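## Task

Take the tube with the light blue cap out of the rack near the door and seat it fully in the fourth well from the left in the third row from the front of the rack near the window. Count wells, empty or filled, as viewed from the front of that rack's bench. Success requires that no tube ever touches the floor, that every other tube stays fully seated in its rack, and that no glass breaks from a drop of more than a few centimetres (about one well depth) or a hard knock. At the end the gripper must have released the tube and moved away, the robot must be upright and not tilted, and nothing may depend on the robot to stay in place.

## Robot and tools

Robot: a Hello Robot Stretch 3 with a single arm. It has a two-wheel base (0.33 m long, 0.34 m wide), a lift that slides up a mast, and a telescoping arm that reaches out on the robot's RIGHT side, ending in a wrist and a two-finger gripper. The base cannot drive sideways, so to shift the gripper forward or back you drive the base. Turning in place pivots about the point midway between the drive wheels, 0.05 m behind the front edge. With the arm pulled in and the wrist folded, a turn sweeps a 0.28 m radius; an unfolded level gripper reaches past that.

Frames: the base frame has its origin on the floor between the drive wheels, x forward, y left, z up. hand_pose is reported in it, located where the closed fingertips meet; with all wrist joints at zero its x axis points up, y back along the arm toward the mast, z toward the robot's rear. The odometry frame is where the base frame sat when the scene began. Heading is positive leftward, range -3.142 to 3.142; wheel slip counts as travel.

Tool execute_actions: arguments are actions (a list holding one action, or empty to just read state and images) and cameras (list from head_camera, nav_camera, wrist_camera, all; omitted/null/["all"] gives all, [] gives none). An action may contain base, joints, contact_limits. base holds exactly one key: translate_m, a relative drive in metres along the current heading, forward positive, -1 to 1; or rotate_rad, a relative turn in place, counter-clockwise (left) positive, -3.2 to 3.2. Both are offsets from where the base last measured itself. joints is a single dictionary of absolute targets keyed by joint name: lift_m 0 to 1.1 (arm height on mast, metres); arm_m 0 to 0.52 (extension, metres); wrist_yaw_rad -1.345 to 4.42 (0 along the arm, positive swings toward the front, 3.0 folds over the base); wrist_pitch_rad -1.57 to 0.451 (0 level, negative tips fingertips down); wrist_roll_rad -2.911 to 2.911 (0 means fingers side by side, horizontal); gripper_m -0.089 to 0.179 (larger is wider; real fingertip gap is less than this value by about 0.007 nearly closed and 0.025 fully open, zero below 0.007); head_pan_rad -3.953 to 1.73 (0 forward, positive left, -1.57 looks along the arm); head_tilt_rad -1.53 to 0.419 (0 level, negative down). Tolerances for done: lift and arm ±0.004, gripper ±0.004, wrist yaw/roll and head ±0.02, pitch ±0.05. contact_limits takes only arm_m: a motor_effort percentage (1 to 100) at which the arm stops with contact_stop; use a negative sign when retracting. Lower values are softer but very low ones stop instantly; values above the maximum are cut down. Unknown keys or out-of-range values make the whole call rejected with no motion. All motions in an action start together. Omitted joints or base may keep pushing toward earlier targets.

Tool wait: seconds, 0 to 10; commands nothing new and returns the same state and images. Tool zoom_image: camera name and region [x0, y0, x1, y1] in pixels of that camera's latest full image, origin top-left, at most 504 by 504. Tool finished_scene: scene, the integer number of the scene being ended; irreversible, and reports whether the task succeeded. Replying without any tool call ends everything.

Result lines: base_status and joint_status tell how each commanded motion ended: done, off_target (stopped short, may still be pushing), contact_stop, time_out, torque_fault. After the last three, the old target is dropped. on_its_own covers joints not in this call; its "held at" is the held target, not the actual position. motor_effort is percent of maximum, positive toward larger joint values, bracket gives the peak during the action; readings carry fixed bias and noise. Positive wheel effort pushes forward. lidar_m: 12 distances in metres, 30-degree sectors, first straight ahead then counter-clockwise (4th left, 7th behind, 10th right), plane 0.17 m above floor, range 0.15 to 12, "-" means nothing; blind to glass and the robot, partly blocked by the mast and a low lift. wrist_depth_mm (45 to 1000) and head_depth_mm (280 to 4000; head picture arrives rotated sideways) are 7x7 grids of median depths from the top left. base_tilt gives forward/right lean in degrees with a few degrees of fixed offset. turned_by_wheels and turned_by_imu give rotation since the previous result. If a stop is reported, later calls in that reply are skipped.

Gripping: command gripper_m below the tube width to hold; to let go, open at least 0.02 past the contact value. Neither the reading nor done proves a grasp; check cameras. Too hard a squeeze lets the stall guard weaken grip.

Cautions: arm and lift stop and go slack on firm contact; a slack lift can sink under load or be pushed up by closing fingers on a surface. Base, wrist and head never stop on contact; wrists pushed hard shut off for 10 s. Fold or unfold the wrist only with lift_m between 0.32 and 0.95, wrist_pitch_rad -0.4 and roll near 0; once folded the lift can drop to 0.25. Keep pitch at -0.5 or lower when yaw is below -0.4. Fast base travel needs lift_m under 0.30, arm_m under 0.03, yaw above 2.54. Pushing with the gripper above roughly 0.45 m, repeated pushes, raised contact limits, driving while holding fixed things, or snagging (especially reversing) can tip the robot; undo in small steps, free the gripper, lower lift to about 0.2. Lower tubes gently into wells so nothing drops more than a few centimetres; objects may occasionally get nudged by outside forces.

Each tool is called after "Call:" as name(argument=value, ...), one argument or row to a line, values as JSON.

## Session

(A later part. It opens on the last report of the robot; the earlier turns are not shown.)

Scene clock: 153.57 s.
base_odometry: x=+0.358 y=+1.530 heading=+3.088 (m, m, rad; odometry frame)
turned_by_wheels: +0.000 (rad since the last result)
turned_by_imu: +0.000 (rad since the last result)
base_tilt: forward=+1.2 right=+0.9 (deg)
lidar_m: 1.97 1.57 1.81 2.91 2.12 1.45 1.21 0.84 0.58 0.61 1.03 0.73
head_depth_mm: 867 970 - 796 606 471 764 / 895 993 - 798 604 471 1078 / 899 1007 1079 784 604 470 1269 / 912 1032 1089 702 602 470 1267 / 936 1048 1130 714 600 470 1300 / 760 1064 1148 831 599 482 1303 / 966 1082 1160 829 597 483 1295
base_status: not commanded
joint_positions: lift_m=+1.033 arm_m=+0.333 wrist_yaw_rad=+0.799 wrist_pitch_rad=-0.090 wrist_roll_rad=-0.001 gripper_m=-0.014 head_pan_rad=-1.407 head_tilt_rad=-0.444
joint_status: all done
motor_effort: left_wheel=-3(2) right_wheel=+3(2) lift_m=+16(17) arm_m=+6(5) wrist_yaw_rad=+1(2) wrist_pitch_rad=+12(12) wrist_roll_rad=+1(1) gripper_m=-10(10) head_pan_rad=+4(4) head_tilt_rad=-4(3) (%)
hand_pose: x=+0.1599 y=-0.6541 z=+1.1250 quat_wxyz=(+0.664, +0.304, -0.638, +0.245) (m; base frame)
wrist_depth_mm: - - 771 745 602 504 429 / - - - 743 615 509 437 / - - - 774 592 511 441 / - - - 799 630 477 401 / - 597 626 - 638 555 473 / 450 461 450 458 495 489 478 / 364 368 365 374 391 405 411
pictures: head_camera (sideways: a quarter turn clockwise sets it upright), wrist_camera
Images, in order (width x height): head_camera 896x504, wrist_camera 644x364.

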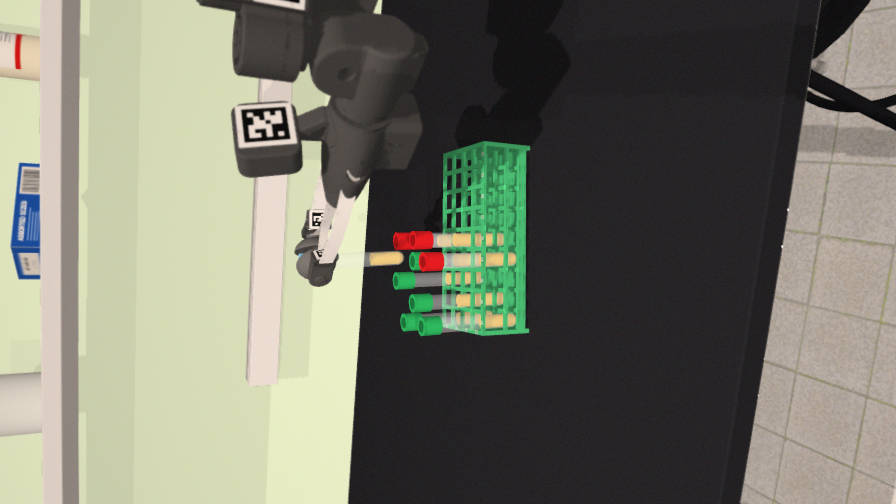

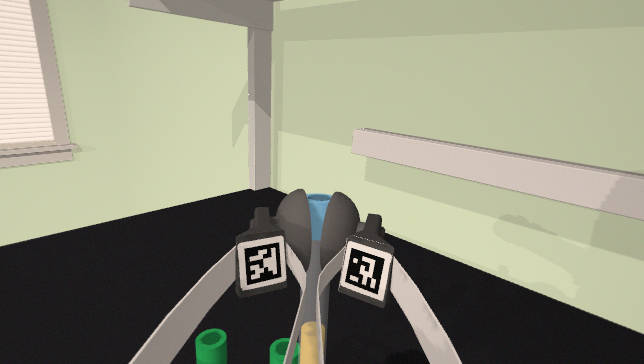

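Call:
execute_actions(
  actions=[
    {"joints":{"lift_m":1.01}},
  ],
  cameras=["head_camera","wrist_camera"],
)

Call:
zoom_image(
  camera="head_camera",
  region=[340,190,520,310],
)

Call:
zoom_image(
  camera="wrist_camera",
  region=[180,224,460,364],
)

Scene clock: 157.43 s.
base_odometry: x=+0.358 y=+1.530 heading=+3.088 (m, m, rad; odometry frame)
turned_by_wheels: +0.000 (rad since the last result)
turned_by_imu: +0.000 (rad since the last result)
base_tilt: forward=+1.2 right=+0.9 (deg)
lidar_m: 1.97 1.58 1.80 2.91 2.13 1.45 1.21 0.84 0.58 0.62 1.03 0.73
head_depth_mm: 867 977 - 798 604 472 764 / 893 991 1077 754 604 471 1074 / 897 1007 1092 732 603 470 1270 / 913 1032 1073 704 601 470 1271 / 934 1045 1132 714 601 469 1296 / 758 1062 1151 833 600 483 1293 / 965 1087 1165 828 598 482 1301
base_status: not commanded
joint_positions: lift_m=+1.010 arm_m=+0.333 wrist_yaw_rad=+0.799 wrist_pitch_rad=-0.090 wrist_roll_rad=-0.001 gripper_m=-0.014 head_pan_rad=-1.407 head_tilt_rad=-0.444
joint_status: all done
motor_effort: left_wheel=-3(2) right_wheel=+3(3) lift_m=+16(14) arm_m=+5(5) wrist_yaw_rad=+2(1) wrist_pitch_rad=+12(12) wrist_roll_rad=+1(1) gripper_m=-11(11) head_pan_rad=+5(5) head_tilt_rad=-3(4) (%)
hand_pose: x=+0.1599 y=-0.6541 z=+1.1020 quat_wxyz=(+0.664, +0.304, -0.638, +0.245) (m; base frame)
wrist_depth_mm: - - 949 730 592 497 428 / - - - 754 608 513 442 / - - - 763 580 495 441 / - - 866 805 645 521 397 / 540 551 574 - 608 549 461 / 410 423 415 421 458 460 461 / 335 338 331 202 361 368 381
pictures: head_camera (sideways: a quarter turn clockwise sets it upright), wrist_camera
Images, in order (width x height): head_camera 896x504, wrist_camera 644x364.

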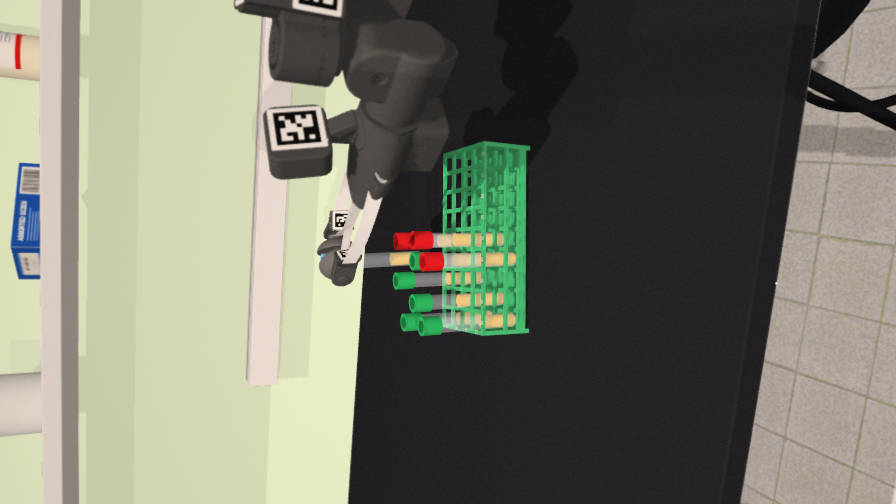

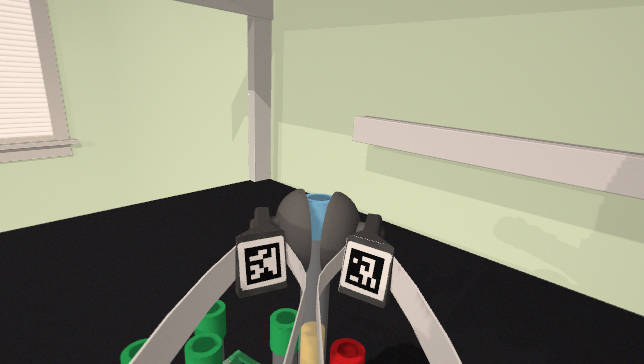

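Region (340, 190, 520, 310) of head_camera's 896x504 image, scaled by 2.800, with more detail than that image has.

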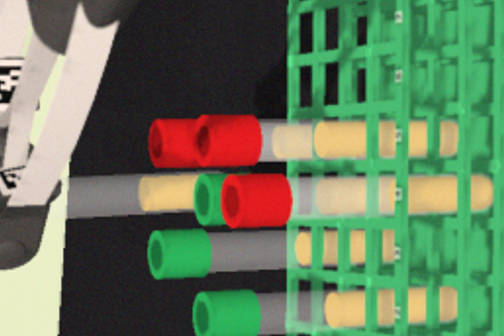

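Region (180, 224, 460, 364) of wrist_camera's 644x364 image, scaled by 1.800.

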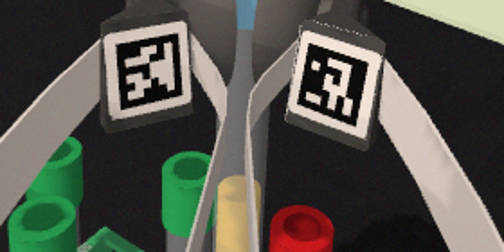

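Call:
execute_actions(
  actions=[
    {"joints":{"arm_m":0.311}},
  ],
  cameras=["head_camera","wrist_camera"],
)

Call:
zoom_image(
  camera="head_camera",
  region=[340,190,520,310],
)

Call:
zoom_image(
  camera="wrist_camera",
  region=[180,224,460,364],
)

Scene clock: 159.33 s.
base_odometry: x=+0.358 y=+1.530 heading=+3.088 (m, m, rad; odometry frame)
turned_by_wheels: +0.000 (rad since the last result)
turned_by_imu: +0.000 (rad since the last result)
base_tilt: forward=+1.3 right=+1.0 (deg)
lidar_m: 1.97 1.58 1.81 2.91 2.12 1.46 1.21 0.84 0.58 0.62 1.03 0.73
head_depth_mm: 868 977 - 758 604 471 763 / 895 992 974 754 604 471 1077 / 896 1011 1096 714 604 471 1268 / 915 1029 1096 702 602 470 1267 / 936 1048 1131 715 602 469 1300 / 760 1058 1151 830 601 483 1296 / 966 1082 1164 830 598 483 1295
base_status: not commanded
joint_positions: lift_m=+1.010 arm_m=+0.311 wrist_yaw_rad=+0.799 wrist_pitch_rad=-0.090 wrist_roll_rad=-0.001 gripper_m=-0.014 head_pan_rad=-1.407 head_tilt_rad=-0.444
joint_status: all done
motor_effort: left_wheel=-2(3) right_wheel=+3(2) lift_m=+16(16) arm_m=-7(7) wrist_yaw_rad=+2(2) wrist_pitch_rad=+12(12) wrist_roll_rad=+1(1) gripper_m=-10(11) head_pan_rad=+4(5) head_tilt_rad=-4(3) (%)
hand_pose: x=+0.1599 y=-0.6330 z=+1.1020 quat_wxyz=(+0.664, +0.304, -0.638, +0.245) (m; base frame)
wrist_depth_mm: - - 944 767 611 520 451 / - - - 785 633 532 460 / - - - 820 594 520 455 / - - 866 802 677 539 423 / 539 548 587 - 629 564 484 / 411 420 412 410 457 456 474 / 331 340 291 333 343 365 376
pictures: head_camera (sideways: a quarter turn clockwise sets it upright), wrist_camera
Images, in order (width x height): head_camera 896x504, wrist_camera 644x364.

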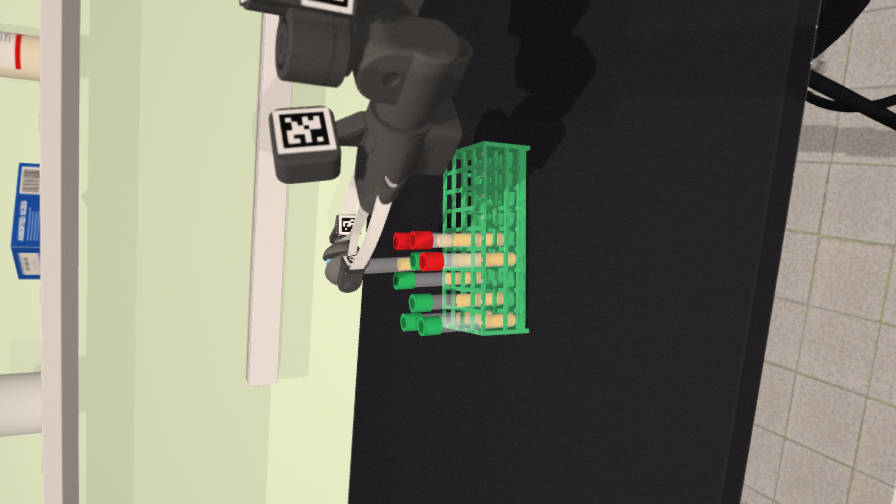

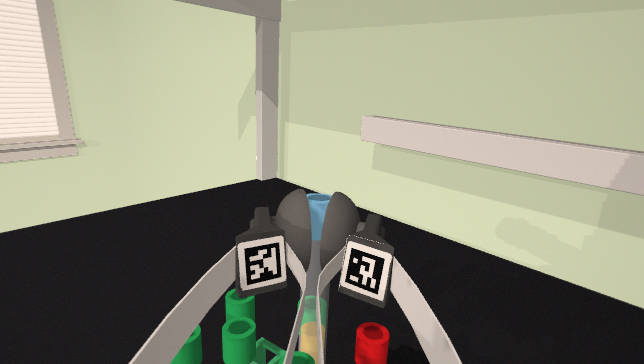

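Region (340, 190, 520, 310) of head_camera's 896x504 image, scaled by 2.800, with more detail than that image has.

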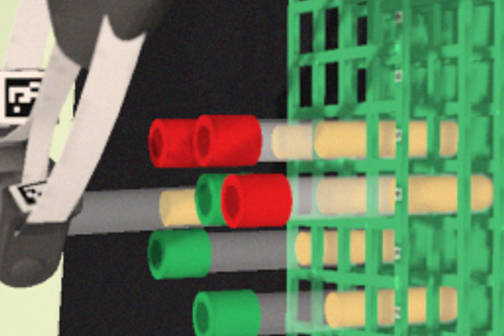

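Region (180, 224, 460, 364) of wrist_camera's 644x364 image, scaled by 1.800.

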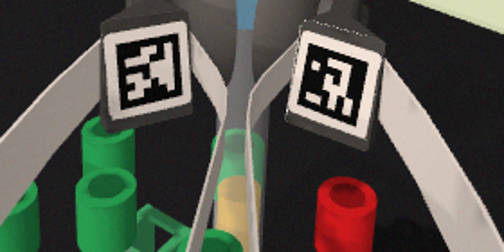

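Call:
execute_actions(
  actions=[
    {"base":{"translate_m":-0.004},"joints":{"arm_m":0.307}},
  ],
  cameras=[],
)

Call:
execute_actions(
  actions=[
    {"joints":{"lift_m":0.995}},
  ],
  cameras=["head_camera","wrist_camera"],
)

Call:
zoom_image(
  camera="head_camera",
  region=[340,200,520,320],
)

Call:
zoom_image(
  camera="wrist_camera",
  region=[180,224,460,364],
)

Scene clock: 161.17 s.
base_odometry: x=+0.362 y=+1.530 heading=+3.088 (m, m, rad; odometry frame)
turned_by_wheels: +0.000 (rad since the last result)
turned_by_imu: +0.000 (rad since the last result)
base_tilt: forward=+1.1 right=+0.8 (deg)
lidar_m: 1.97 1.58 1.81 2.91 2.12 1.45 1.20 0.84 0.58 0.62 1.03 0.73
head_depth_mm: 873 973 - 757 605 471 759 / 893 993 975 756 605 471 1041 / 899 1012 1095 713 603 470 1268 / 909 1030 1102 685 601 470 1267 / 935 1048 1136 714 601 470 1299 / 764 1055 1150 832 599 483 1297 / 971 1081 1161 829 598 483 1292
base_status: done
joint_positions: lift_m=+1.010 arm_m=+0.307 wrist_yaw_rad=+0.799 wrist_pitch_rad=-0.089 wrist_roll_rad=-0.001 gripper_m=-0.014 head_pan_rad=-1.407 head_tilt_rad=-0.444
joint_status: all done
motor_effort: left_wheel=-3(9) right_wheel=+2(4) lift_m=+16(15) arm_m=-7(8) wrist_yaw_rad=+1(1) wrist_pitch_rad=+12(12) wrist_roll_rad=+1(0) gripper_m=-8(9) head_pan_rad=+4(5) head_tilt_rad=-3(3) (%)
hand_pose: x=+0.1599 y=-0.6290 z=+1.1021 quat_wxyz=(+0.664, +0.304, -0.638, +0.246) (m; base frame)
wrist_depth_mm: - - 962 761 614 522 447 / - - - 794 632 531 456 / - - - 813 619 511 463 / - - 843 814 678 560 431 / 537 541 569 - 638 571 485 / 413 422 398 408 460 465 470 / 335 342 204 327 345 366 373
pictures: none
No camera images: the call's "cameras" was empty. Leave "cameras" out to get every camera's image.

Scene clock: 162.00 s.
base_odometry: x=+0.362 y=+1.530 heading=+3.088 (m, m, rad; odometry frame)
turned_by_wheels: +0.000 (rad since the last result)
turned_by_imu: +0.000 (rad since the last result)
base_tilt: forward=+1.3 right=+0.8 (deg)
lidar_m: 1.97 1.57 1.82 2.90 2.12 1.45 1.21 0.84 0.58 0.62 1.03 0.73
head_depth_mm: 871 979 957 756 606 472 761 / 894 991 1066 721 604 472 1038 / 901 1009 1040 704 603 471 1270 / 909 1029 1113 675 602 470 1265 / 937 1049 1133 715 601 469 1298 / 766 1057 1149 831 600 484 1299 / 968 1080 1163 827 599 483 1299
base_status: not commanded
joint_positions: lift_m=+0.995 arm_m=+0.307 wrist_yaw_rad=+0.799 wrist_pitch_rad=-0.088 wrist_roll_rad=-0.001 gripper_m=-0.014 head_pan_rad=-1.407 head_tilt_rad=-0.444
joint_status: all done
motor_effort: left_wheel=-2(2) right_wheel=+2(1) lift_m=+16(16) arm_m=-7(7) wrist_yaw_rad=+2(1) wrist_pitch_rad=+11(11) wrist_roll_rad=+1(1) gripper_m=-10(10) head_pan_rad=+4(5) head_tilt_rad=-3(3) (%)
hand_pose: x=+0.1600 y=-0.6290 z=+1.0875 quat_wxyz=(+0.663, +0.303, -0.638, +0.246) (m; base frame)
wrist_depth_mm: - - - 759 615 531 443 / - - - 772 626 534 462 / - - - 839 619 497 447 / - - 815 827 676 557 464 / 511 515 550 - 579 545 489 / 391 398 368 378 432 445 453 / 314 318 241 190 326 348 355
pictures: head_camera (sideways: a quarter turn clockwise sets it upright), wrist_camera
Images, in order (width x height): head_camera 896x504, wrist_camera 644x364.

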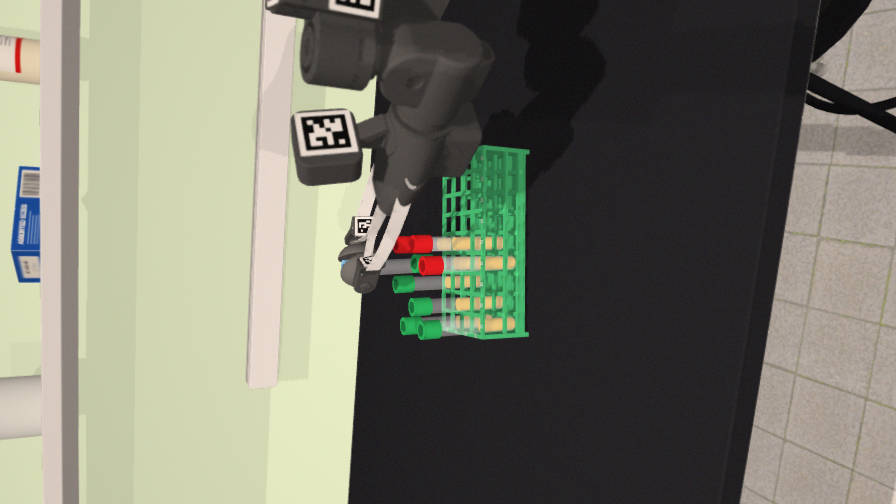

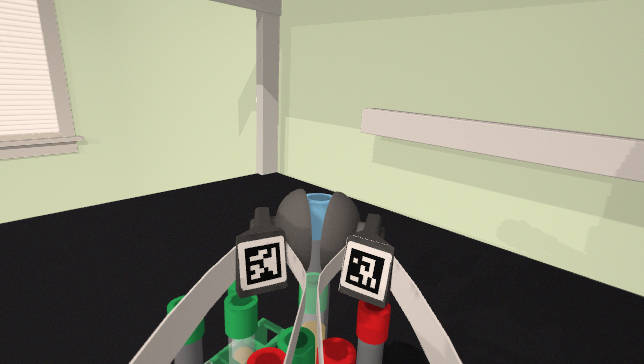

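Region (340, 200, 520, 320) of head_camera's 896x504 image, scaled by 2.800, with more detail than that image has.

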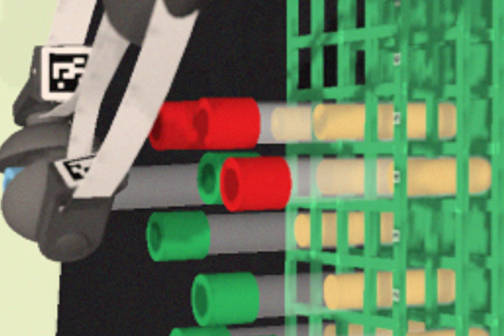

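Region (180, 224, 460, 364) of wrist_camera's 644x364 image, scaled by 1.800.

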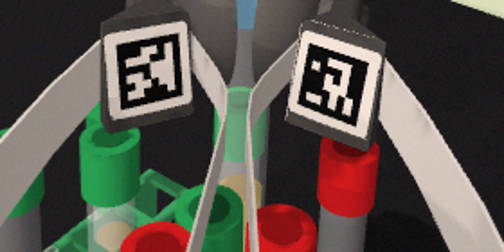

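Call:
execute_actions(
  actions=[
    {"base":{"translate_m":-0.004},"joints":{"arm_m":0.310}},
  ],
  cameras=[],
)

Call:
execute_actions(
  actions=[
    {"joints":{"lift_m":0.98,"head_tilt_rad":-0.55}},
  ],
  cameras=["head_camera","wrist_camera"],
)

Call:
zoom_image(
  camera="head_camera",
  region=[270,200,450,320],
)

Call:
zoom_image(
  camera="wrist_camera",
  region=[180,224,460,364],
)

Scene clock: 164.03 s.
base_odometry: x=+0.366 y=+1.529 heading=+3.088 (m, m, rad; odometry frame)
turned_by_wheels: +0.000 (rad since the last result)
turned_by_imu: +0.000 (rad since the last result)
base_tilt: forward=+1.2 right=+0.9 (deg)
lidar_m: 1.98 1.58 1.82 3.55 2.11 1.44 1.20 0.83 0.58 0.61 1.03 0.73
head_depth_mm: 875 977 955 757 604 472 759 / 892 995 1067 738 604 471 964 / 900 1013 1042 671 604 471 1270 / 910 1029 1113 676 601 470 1272 / 939 1047 1135 692 600 469 1297 / 771 1057 1149 832 599 483 1296 / 966 1085 1160 829 598 483 1298
base_status: done
joint_positions: lift_m=+0.995 arm_m=+0.310 wrist_yaw_rad=+0.799 wrist_pitch_rad=-0.088 wrist_roll_rad=-0.001 gripper_m=-0.014 head_pan_rad=-1.407 head_tilt_rad=-0.444
joint_status: all done
motor_effort: left_wheel=-2(9) right_wheel=+2(4) lift_m=+16(15) arm_m=+6(6) wrist_yaw_rad=+1(2) wrist_pitch_rad=+11(11) wrist_roll_rad=+1(1) gripper_m=-10(11) head_pan_rad=+4(4) head_tilt_rad=-3(4) (%)
hand_pose: x=+0.1600 y=-0.6312 z=+1.0875 quat_wxyz=(+0.663, +0.303, -0.638, +0.246) (m; base frame)
wrist_depth_mm: - - 989 754 614 518 453 / - - - 784 638 535 457 / - - - 800 604 506 447 / - - 778 811 665 559 464 / 507 519 552 - 570 564 485 / 388 402 376 374 433 435 445 / 315 320 248 193 324 350 356
pictures: none
No camera images: the call's "cameras" was empty. Leave "cameras" out to get every camera's image.

Scene clock: 164.87 s.
base_odometry: x=+0.366 y=+1.529 heading=+3.088 (m, m, rad; odometry frame)
turned_by_wheels: +0.000 (rad since the last result)
turned_by_imu: +0.000 (rad since the last result)
base_tilt: forward=+1.2 right=+0.9 (deg)
lidar_m: 1.98 1.58 1.82 3.55 2.12 1.44 1.20 0.83 0.58 0.61 1.03 0.74
head_depth_mm: 898 954 - 668 533 456 1227 / 912 974 - 669 533 469 1172 / 926 992 1079 670 533 470 1228 / 942 1014 896 667 532 1356 1229 / 958 1037 1010 668 532 1361 1229 / 977 1082 1013 698 532 1389 1231 / 987 1103 1011 696 533 1389 1228
base_status: not commanded
joint_positions: lift_m=+0.980 arm_m=+0.310 wrist_yaw_rad=+0.799 wrist_pitch_rad=-0.088 wrist_roll_rad=-0.001 gripper_m=-0.014 head_pan_rad=-1.407 head_tilt_rad=-0.543
joint_status: all done
motor_effort: left_wheel=-2(3) right_wheel=+2(3) lift_m=+16(17) arm_m=+5(6) wrist_yaw_rad=+2(2) wrist_pitch_rad=+11(11) wrist_roll_rad=+1(1) gripper_m=-10(10) head_pan_rad=+4(5) head_tilt_rad=-5(18) (%)
hand_pose: x=+0.1600 y=-0.6312 z=+1.0725 quat_wxyz=(+0.663, +0.303, -0.638, +0.246) (m; base frame)
wrist_depth_mm: - - 970 754 624 511 450 / - - - 786 628 527 450 / - - - 829 597 492 428 / - - 758 779 677 557 475 / 475 482 517 - 548 550 483 / 365 363 264 361 403 408 426 / 296 306 222 161 316 323 330
pictures: head_camera (sideways: a quarter turn clockwise sets it upright), wrist_camera
Images, in order (width x height): head_camera 896x504, wrist_camera 644x364.

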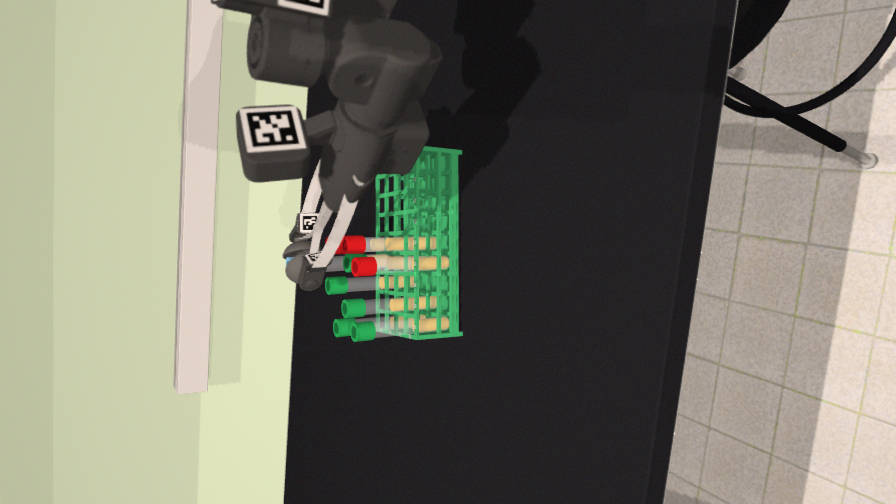

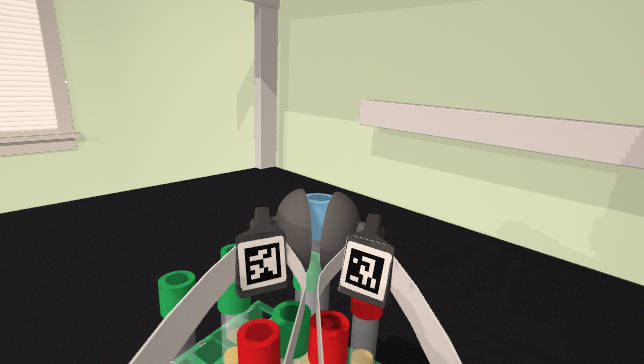

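Region (270, 200, 450, 320) of head_camera's 896x504 image, scaled by 2.800, with more detail than that image has.

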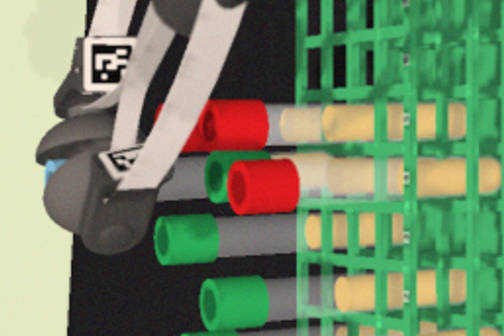

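Region (180, 224, 460, 364) of wrist_camera's 644x364 image, scaled by 1.800.

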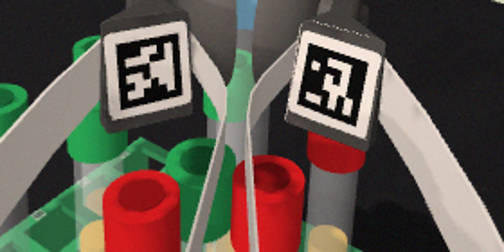

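Call:
execute_actions(
  actions=[
    {"joints":{"lift_m":0.97}},
  ],
  cameras=["head_camera","wrist_camera"],
)

Call:
zoom_image(
  camera="head_camera",
  region=[300,210,450,310],
)

Call:
zoom_image(
  camera="wrist_camera",
  region=[180,224,460,364],
)

Scene clock: 166.37 s.
base_odometry: x=+0.366 y=+1.529 heading=+3.088 (m, m, rad; odometry frame)
turned_by_wheels: +0.000 (rad since the last result)
turned_by_imu: +0.000 (rad since the last result)
base_tilt: forward=+1.3 right=+1.0 (deg)
lidar_m: 1.98 1.58 1.82 3.55 2.11 1.44 1.20 0.83 0.57 0.61 1.03 0.74
head_depth_mm: 897 959 - 668 532 456 1227 / 914 980 1012 669 533 469 1173 / 931 995 - 668 532 469 1230 / 943 1012 953 667 534 1356 1231 / 956 1039 1011 669 533 1359 1232 / 974 1081 1010 698 532 1393 1225 / 990 1104 1014 697 532 1398 1228
base_status: not commanded
joint_positions: lift_m=+0.970 arm_m=+0.310 wrist_yaw_rad=+0.799 wrist_pitch_rad=-0.068 wrist_roll_rad=-0.001 gripper_m=-0.014 head_pan_rad=-1.407 head_tilt_rad=-0.543
joint_status: all done
motor_effort: left_wheel=-2(3) right_wheel=+2(2) lift_m=+14(15) arm_m=+5(5) wrist_yaw_rad=+2(2) wrist_pitch_rad=+2(11) wrist_roll_rad=+1(1) gripper_m=-10(10) head_pan_rad=+4(5) head_tilt_rad=-4(5) (%)
hand_pose: x=+0.1606 y=-0.6318 z=+1.0676 quat_wxyz=(+0.661, +0.297, -0.641, +0.253) (m; base frame)
wrist_depth_mm: - - - 760 617 526 445 / - - - 792 633 538 462 / - - - 813 594 485 418 / - - 758 788 657 552 469 / 484 497 532 - 548 552 491 / 368 366 257 210 407 410 421 / 294 298 208 158 316 322 333
pictures: head_camera (sideways: a quarter turn clockwise sets it upright), wrist_camera
Images, in order (width x height): head_camera 896x504, wrist_camera 644x364.

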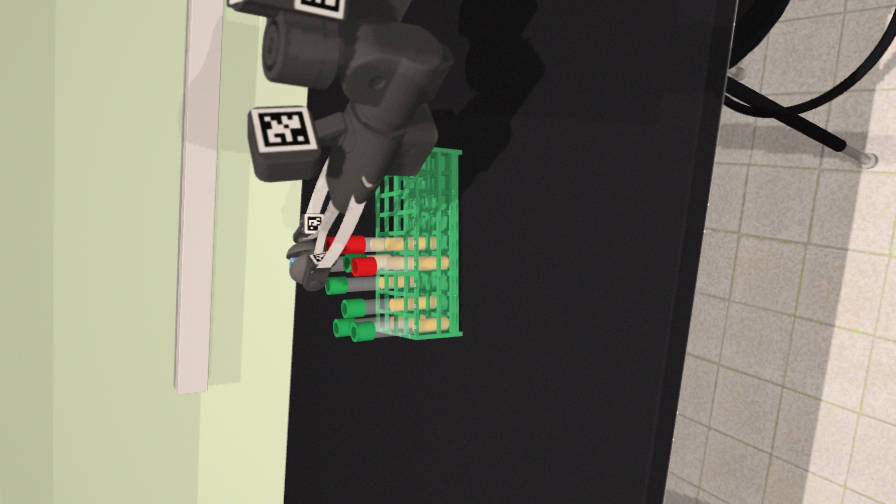

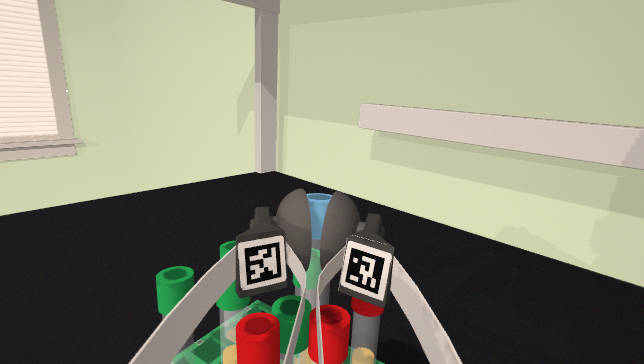

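Region (300, 210, 450, 310) of head_camera's 896x504 image, scaled by 3.360, with more detail than that image has.

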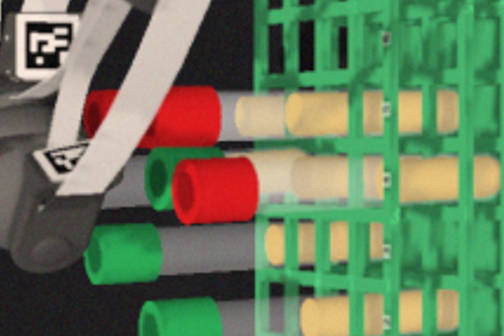

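Region (180, 224, 460, 364) of wrist_camera's 644x364 image, scaled by 1.800.

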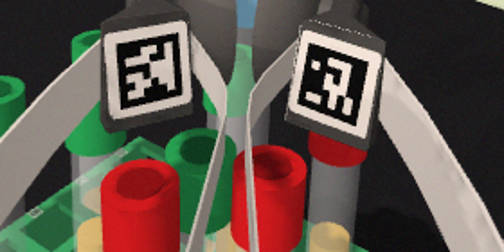

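Call:
execute_actions(
  actions=[
    {"joints":{"lift_m":0.988}},
  ],
  cameras=["head_camera","wrist_camera"],
)

Call:
zoom_image(
  camera="head_camera",
  region=[300,210,450,310],
)

Call:
zoom_image(
  camera="wrist_camera",
  region=[230,264,410,364],
)

Scene clock: 169.33 s.
base_odometry: x=+0.366 y=+1.529 heading=+3.088 (m, m, rad; odometry frame)
turned_by_wheels: +0.000 (rad since the last result)
turned_by_imu: +0.000 (rad since the last result)
base_tilt: forward=+1.2 right=+0.9 (deg)
lidar_m: 1.98 1.58 1.82 3.55 2.11 1.44 1.20 0.83 0.58 0.61 1.03 0.73
head_depth_mm: 897 956 - 668 533 455 1229 / 913 971 - 667 532 469 1173 / 925 986 1102 667 533 469 1228 / 941 1015 895 669 533 1352 1233 / 955 1038 1008 669 533 1353 1228 / 974 1084 1013 697 532 1391 1229 / 989 1100 1013 697 533 1390 1229
base_status: not commanded
joint_positions: lift_m=+0.988 arm_m=+0.310 wrist_yaw_rad=+0.799 wrist_pitch_rad=-0.082 wrist_roll_rad=-0.001 gripper_m=-0.014 head_pan_rad=-1.407 head_tilt_rad=-0.543
joint_status: all done
motor_effort: left_wheel=-2(2) right_wheel=+2(3) lift_m=+25(26) arm_m=+5(5) wrist_yaw_rad=+1(1) wrist_pitch_rad=+8(8) wrist_roll_rad=+1(0) gripper_m=-11(10) head_pan_rad=+5(5) head_tilt_rad=-4(4) (%)
hand_pose: x=+0.1602 y=-0.6314 z=+1.0814 quat_wxyz=(+0.663, +0.301, -0.639, +0.248) (m; base frame)
wrist_depth_mm: - - 971 759 619 517 456 / - - - 814 642 533 459 / - - - 818 605 498 440 / - - 796 816 664 559 469 / 505 513 538 - 573 546 484 / 384 384 369 367 424 426 440 / 308 316 241 172 328 337 343
pictures: head_camera (sideways: a quarter turn clockwise sets it upright), wrist_camera
Images, in order (width x height): head_camera 896x504, wrist_camera 644x364.

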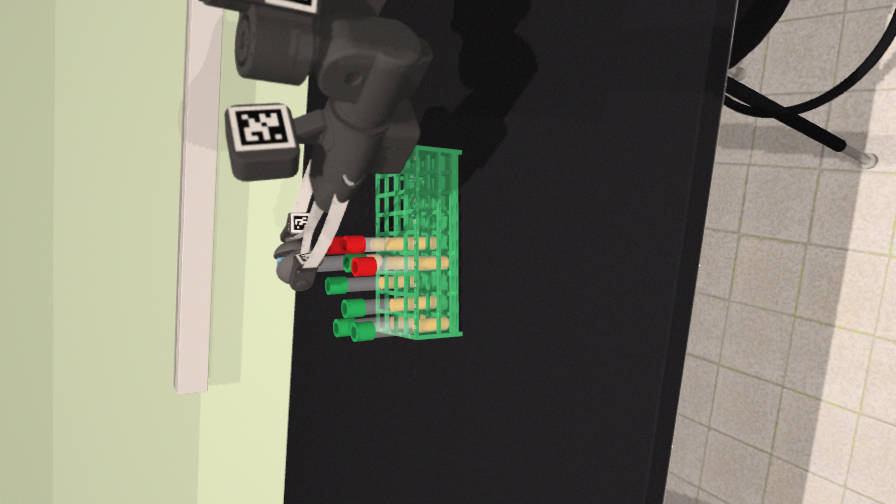

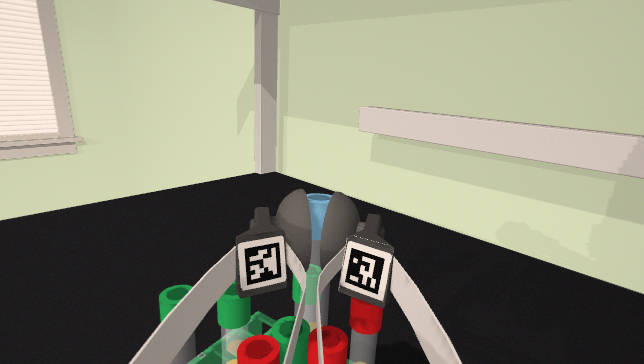

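Region (300, 210, 450, 310) of head_camera's 896x504 image, scaled by 3.360, with more detail than that image has.

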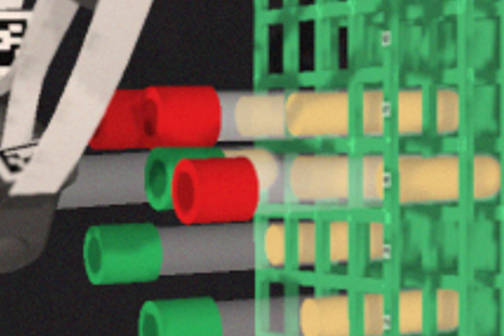

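Region (230, 264, 410, 364) of wrist_camera's 644x364 image, scaled by 2.800.

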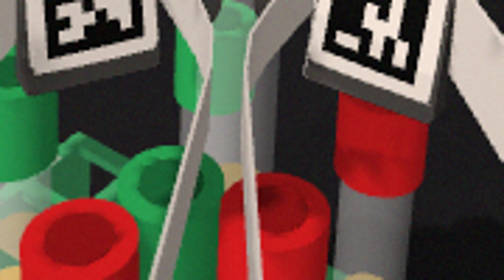

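Call:
execute_actions(
  actions=[
    {"joints":{"arm_m":0.304}},
  ],
  cameras=[],
)

Call:
execute_actions(
  actions=[
    {"joints":{"lift_m":0.972}},
  ],
  cameras=["head_camera","wrist_camera"],
)

Call:
zoom_image(
  camera="head_camera",
  region=[300,210,450,310],
)

Scene clock: 171.20 s.
base_odometry: x=+0.366 y=+1.529 heading=+3.088 (m, m, rad; odometry frame)
turned_by_wheels: +0.000 (rad since the last result)
turned_by_imu: +0.000 (rad since the last result)
base_tilt: forward=+1.3 right=+0.9 (deg)
lidar_m: 1.98 1.59 1.82 3.56 2.11 1.45 1.20 0.83 0.58 0.61 1.03 0.73
head_depth_mm: 900 956 - 670 532 455 1223 / 911 973 - 667 532 470 1178 / 927 987 1099 669 533 469 1229 / 943 1011 897 668 532 1360 1226 / 959 1037 1009 668 533 1359 1235 / 971 1084 1008 698 533 1393 1228 / 990 1104 1009 696 532 1393 1227
base_status: not commanded
joint_positions: lift_m=+0.988 arm_m=+0.304 wrist_yaw_rad=+0.799 wrist_pitch_rad=-0.082 wrist_roll_rad=-0.001 gripper_m=-0.014 head_pan_rad=-1.407 head_tilt_rad=-0.543
joint_status: all done
motor_effort: left_wheel=-2(3) right_wheel=+2(2) lift_m=+25(25) arm_m=-7(9) wrist_yaw_rad=+1(1) wrist_pitch_rad=+8(8) wrist_roll_rad=+1(1) gripper_m=-10(10) head_pan_rad=+5(5) head_tilt_rad=-4(5) (%)
hand_pose: x=+0.1602 y=-0.6262 z=+1.0814 quat_wxyz=(+0.663, +0.301, -0.639, +0.248) (m; base frame)
wrist_depth_mm: - - - 765 622 529 449 / - - - 785 637 538 454 / - - - 811 625 494 438 / - - 773 805 666 558 471 / 499 514 532 - 568 549 494 / 380 385 365 370 421 433 439 / 309 315 245 169 327 338 346
pictures: none
No camera images: the call's "cameras" was empty. Leave "cameras" out to get every camera's image.

Scene clock: 172.07 s.
base_odometry: x=+0.366 y=+1.529 heading=+3.088 (m, m, rad; odometry frame)
turned_by_wheels: +0.000 (rad since the last result)
turned_by_imu: +0.000 (rad since the last result)
base_tilt: forward=+1.3 right=+0.9 (deg)
lidar_m: 1.98 1.58 1.82 3.53 2.11 1.44 1.20 0.83 0.57 0.61 1.03 0.74
head_depth_mm: 900 963 - 669 533 455 1228 / 913 979 1012 655 532 470 1169 / 928 995 - 667 533 470 1228 / 942 1014 952 668 533 1360 1228 / 959 1038 1013 669 533 1361 1227 / 974 1086 1012 698 532 1396 1233 / 987 1102 1010 698 533 1390 1229
base_status: not commanded
joint_positions: lift_m=+0.972 arm_m=+0.304 wrist_yaw_rad=+0.799 wrist_pitch_rad=-0.075 wrist_roll_rad=-0.001 gripper_m=-0.014 head_pan_rad=-1.407 head_tilt_rad=-0.543
joint_status: all done
motor_effort: left_wheel=-3(2) right_wheel=+2(3) lift_m=+14(19) arm_m=-7(7) wrist_yaw_rad=+1(2) wrist_pitch_rad=+4(8) wrist_roll_rad=+1(1) gripper_m=-9(10) head_pan_rad=+5(5) head_tilt_rad=-4(5) (%)
hand_pose: x=+0.1604 y=-0.6265 z=+1.0679 quat_wxyz=(+0.662, +0.299, -0.640, +0.250) (m; base frame)
wrist_depth_mm: - - - 773 625 521 461 / - - - 785 639 540 465 / - - - 824 605 497 427 / - - 747 774 686 564 478 / 469 491 503 - 557 557 497 / 359 367 261 183 404 405 421 / 293 294 218 157 311 324 326
pictures: head_camera (sideways: a quarter turn clockwise sets it upright), wrist_camera
Images, in order (width x height): head_camera 896x504, wrist_camera 644x364.

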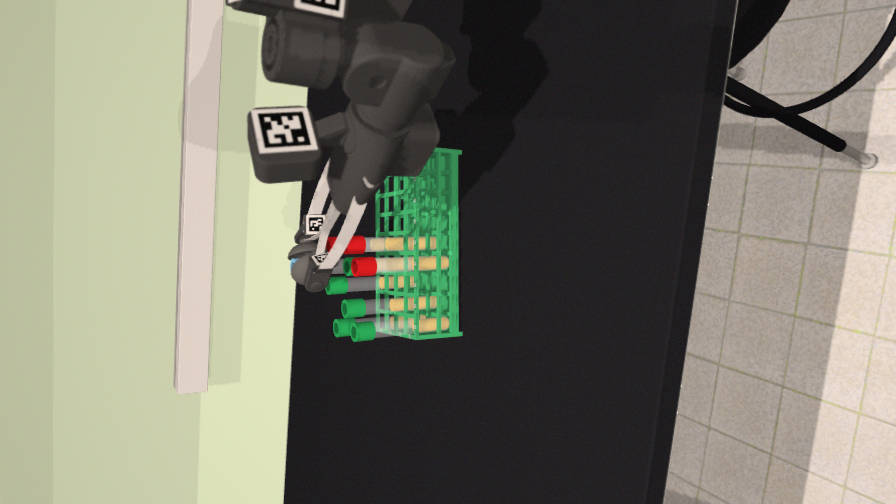

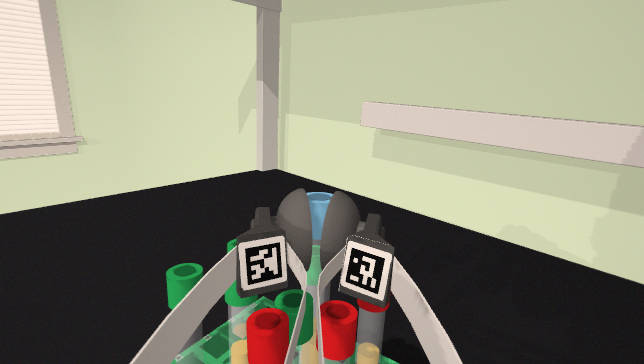

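Region (300, 210, 450, 310) of head_camera's 896x504 image, scaled by 3.360, with more detail than that image has.

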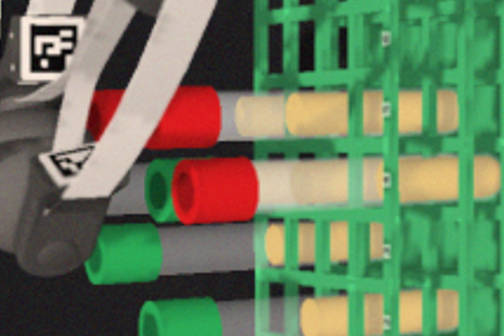

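Call:
execute_actions(
  actions=[
    {"joints":{"lift_m":1.05}},
  ],
  cameras=[],
)

Call:
execute_actions(
  actions=[
    {"base":{"translate_m":-0.075},"joints":{"arm_m":0.308}},
  ],
  cameras=[],
)

Call:
execute_actions(
  actions=[
    {"joints":{"lift_m":0.99,"head_pan_rad":-1.45}},
  ],
  cameras=["head_camera","wrist_camera"],
)

Call:
zoom_image(
  camera="head_camera",
  region=[290,190,470,310],
)

Scene clock: 178.87 s.
base_odometry: x=+0.366 y=+1.529 heading=+3.088 (m, m, rad; odometry frame)
turned_by_wheels: +0.000 (rad since the last result)
turned_by_imu: +0.000 (rad since the last result)
base_tilt: forward=+1.3 right=+0.9 (deg)
lidar_m: 1.98 1.58 1.82 3.54 2.11 1.45 1.20 0.83 0.58 0.62 1.03 0.73
head_depth_mm: 898 - 895 697 533 456 1227 / 912 - 896 698 532 469 1176 / 929 998 951 668 533 469 1228 / 942 998 981 669 533 1357 1225 / 958 1040 1009 669 532 1350 1230 / 972 1082 1009 697 533 1392 1226 / 991 1102 1011 697 532 1390 1226
base_status: not commanded
joint_positions: lift_m=+1.050 arm_m=+0.304 wrist_yaw_rad=+0.799 wrist_pitch_rad=-0.082 wrist_roll_rad=-0.001 gripper_m=-0.014 head_pan_rad=-1.407 head_tilt_rad=-0.543
joint_status: all done
motor_effort: left_wheel=-3(3) right_wheel=+3(2) lift_m=+25(27) arm_m=-7(7) wrist_yaw_rad=+2(2) wrist_pitch_rad=+8(8) wrist_roll_rad=+0(1) gripper_m=-11(10) head_pan_rad=+4(5) head_tilt_rad=-5(5) (%)
hand_pose: x=+0.1601 y=-0.6262 z=+1.1433 quat_wxyz=(+0.663, +0.302, -0.639, +0.248) (m; base frame)
wrist_depth_mm: - - 740 736 621 524 443 / - - - 778 636 535 463 / - - - 829 629 544 477 / - - - 831 653 506 449 / - 648 673 - 675 581 484 / 477 496 486 488 533 538 511 / 387 391 393 398 418 425 436
pictures: none
No camera images: the call's "cameras" was empty. Leave "cameras" out to get every camera's image.

Scene clock: 181.10 s.
base_odometry: x=+0.441 y=+1.525 heading=+3.088 (m, m, rad; odometry frame)
turned_by_wheels: +0.000 (rad since the last result)
turned_by_imu: +0.000 (rad since the last result)
base_tilt: forward=+1.3 right=+1.0 (deg)
lidar_m: 2.05 1.65 1.91 2.88 1.99 1.37 1.13 0.77 0.54 0.61 1.04 0.80
head_depth_mm: 907 - 895 699 534 455 1208 / 917 965 896 698 532 469 1227 / 933 1000 949 697 534 522 1175 / 948 1003 979 674 533 1358 1227 / 962 1048 1011 674 533 1392 1228 / 980 1057 1009 672 533 1393 1226 / 997 1111 1009 697 533 1430 1225
base_status: done
joint_positions: lift_m=+1.050 arm_m=+0.308 wrist_yaw_rad=+0.799 wrist_pitch_rad=-0.082 wrist_roll_rad=-0.001 gripper_m=-0.014 head_pan_rad=-1.407 head_tilt_rad=-0.543
joint_status: all done
motor_effort: left_wheel=-2(7) right_wheel=+2(1) lift_m=+25(25) arm_m=+6(6) wrist_yaw_rad=+2(2) wrist_pitch_rad=+8(8) wrist_roll_rad=+1(1) gripper_m=-10(10) head_pan_rad=+5(5) head_tilt_rad=-5(5) (%)
hand_pose: x=+0.1601 y=-0.6293 z=+1.1433 quat_wxyz=(+0.663, +0.302, -0.639, +0.248) (m; base frame)
wrist_depth_mm: - - 772 745 627 527 449 / - - - 801 643 538 469 / - - - 807 653 553 475 / - - 983 859 659 507 447 / 637 637 655 - 674 584 482 / 480 495 457 484 529 551 507 / 388 380 288 390 420 436 435
pictures: none
No camera images: the call's "cameras" was empty. Leave "cameras" out to get every camera's image.

Scene clock: 182.47 s.
base_odometry: x=+0.441 y=+1.525 heading=+3.088 (m, m, rad; odometry frame)
turned_by_wheels: +0.000 (rad since the last result)
turned_by_imu: +0.000 (rad since the last result)
base_tilt: forward=+1.3 right=+0.9 (deg)
lidar_m: 2.06 1.65 1.92 2.89 1.99 1.37 1.13 0.77 0.54 0.61 1.04 0.80
head_depth_mm: 906 966 - 700 533 469 1198 / 921 984 - 668 533 470 1233 / 931 986 - 668 532 522 1199 / 941 1015 949 675 534 1358 1231 / 954 1035 978 673 532 1356 1231 / 966 1056 1012 668 531 1388 1228 / 978 1091 1014 697 532 1391 1228
base_status: not commanded
joint_positions: lift_m=+0.990 arm_m=+0.308 wrist_yaw_rad=+0.799 wrist_pitch_rad=-0.083 wrist_roll_rad=-0.001 gripper_m=-0.014 head_pan_rad=-1.443 head_tilt_rad=-0.543
joint_status: all done
motor_effort: left_wheel=-2(2) right_wheel=+2(2) lift_m=+16(20) arm_m=+6(5) wrist_yaw_rad=+1(2) wrist_pitch_rad=+9(9) wrist_roll_rad=+1(1) gripper_m=-10(10) head_pan_rad=-4(13) head_tilt_rad=-4(5) (%)
hand_pose: x=+0.1601 y=-0.6293 z=+1.0837 quat_wxyz=(+0.663, +0.302, -0.639, +0.248) (m; base frame)
wrist_depth_mm: - - 897 784 637 531 450 / - - - 801 645 541 462 / - - - 804 624 511 442 / - - 802 799 678 568 471 / 500 517 532 - 570 565 493 / 383 386 281 389 422 439 446 / 313 293 242 261 333 342 353
pictures: head_camera (sideways: a quarter turn clockwise sets it upright), wrist_camera
Images, in order (width x height): head_camera 896x504, wrist_camera 644x364.

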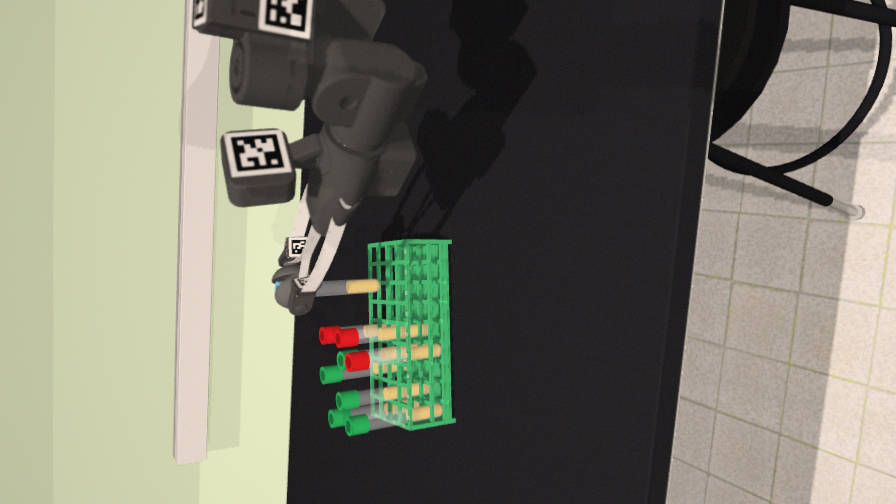

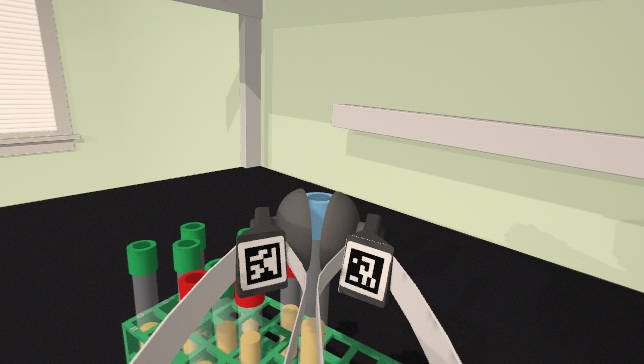

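Region (290, 190, 470, 310) of head_camera's 896x504 image, scaled by 2.800, with more detail than that image has.

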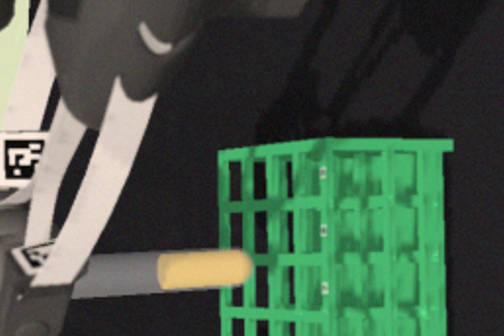

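Call:
execute_actions(
  actions=[
    {"joints":{"wrist_pitch_rad":0.02,"lift_m":0.985}},
  ],
  cameras=["head_camera"],
)

Call:
zoom_image(
  camera="head_camera",
  region=[300,225,465,375],
)

Scene clock: 183.90 s.
base_odometry: x=+0.441 y=+1.525 heading=+3.088 (m, m, rad; odometry frame)
turned_by_wheels: +0.000 (rad since the last result)
turned_by_imu: +0.000 (rad since the last result)
base_tilt: forward=+1.3 right=+0.9 (deg)
lidar_m: 2.05 1.65 1.92 2.88 1.99 1.37 1.13 0.77 0.54 0.61 1.03 0.81
head_depth_mm: 906 965 - 697 533 469 1200 / 920 980 - 668 533 469 1228 / 932 987 - 668 534 523 1197 / 946 1016 924 676 532 1355 1229 / 955 1035 953 672 533 1359 1232 / 966 1057 1010 667 533 1391 1229 / 979 1090 1007 696 533 1390 1224
base_status: not commanded
joint_positions: lift_m=+0.985 arm_m=+0.308 wrist_yaw_rad=+0.799 wrist_pitch_rad=-0.007 wrist_roll_rad=-0.001 gripper_m=-0.014 head_pan_rad=-1.443 head_tilt_rad=-0.543
joint_status: all done
motor_effort: left_wheel=-2(2) right_wheel=+3(2) lift_m=+15(16) arm_m=+5(6) wrist_yaw_rad=+1(2) wrist_pitch_rad=+13(12) wrist_roll_rad=+1(1) gripper_m=-11(10) head_pan_rad=-4(5) head_tilt_rad=-5(4) (%)
hand_pose: x=+0.1621 y=-0.6312 z=+1.0982 quat_wxyz=(+0.653, +0.277, -0.650, +0.273) (m; base frame)
wrist_depth_mm: - - 780 749 628 534 457 / - - - 796 645 549 462 / - - - 824 630 541 473 / - - 974 811 634 515 428 / 598 611 634 - 667 581 488 / 433 403 244 428 492 498 491 / 346 350 258 355 367 381 390
pictures: head_camera (sideways: a quarter turn clockwise sets it upright)
Images, in order (width x height): head_camera 896x504.

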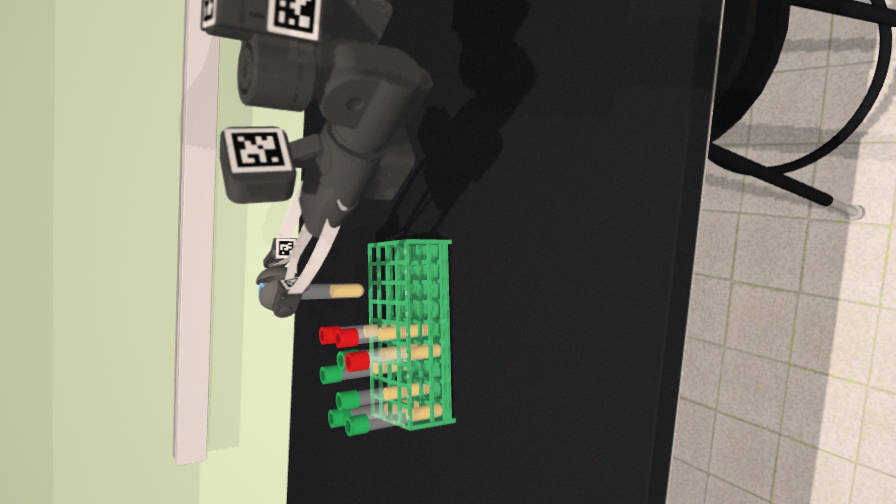

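Region (300, 225, 465, 375) of head_camera's 896x504 image, scaled by 3.055, with more detail than that image has; it fills the top 458 rows of this view, and the rest is white.

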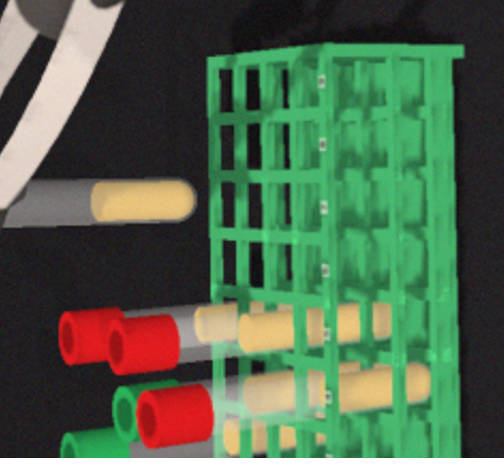

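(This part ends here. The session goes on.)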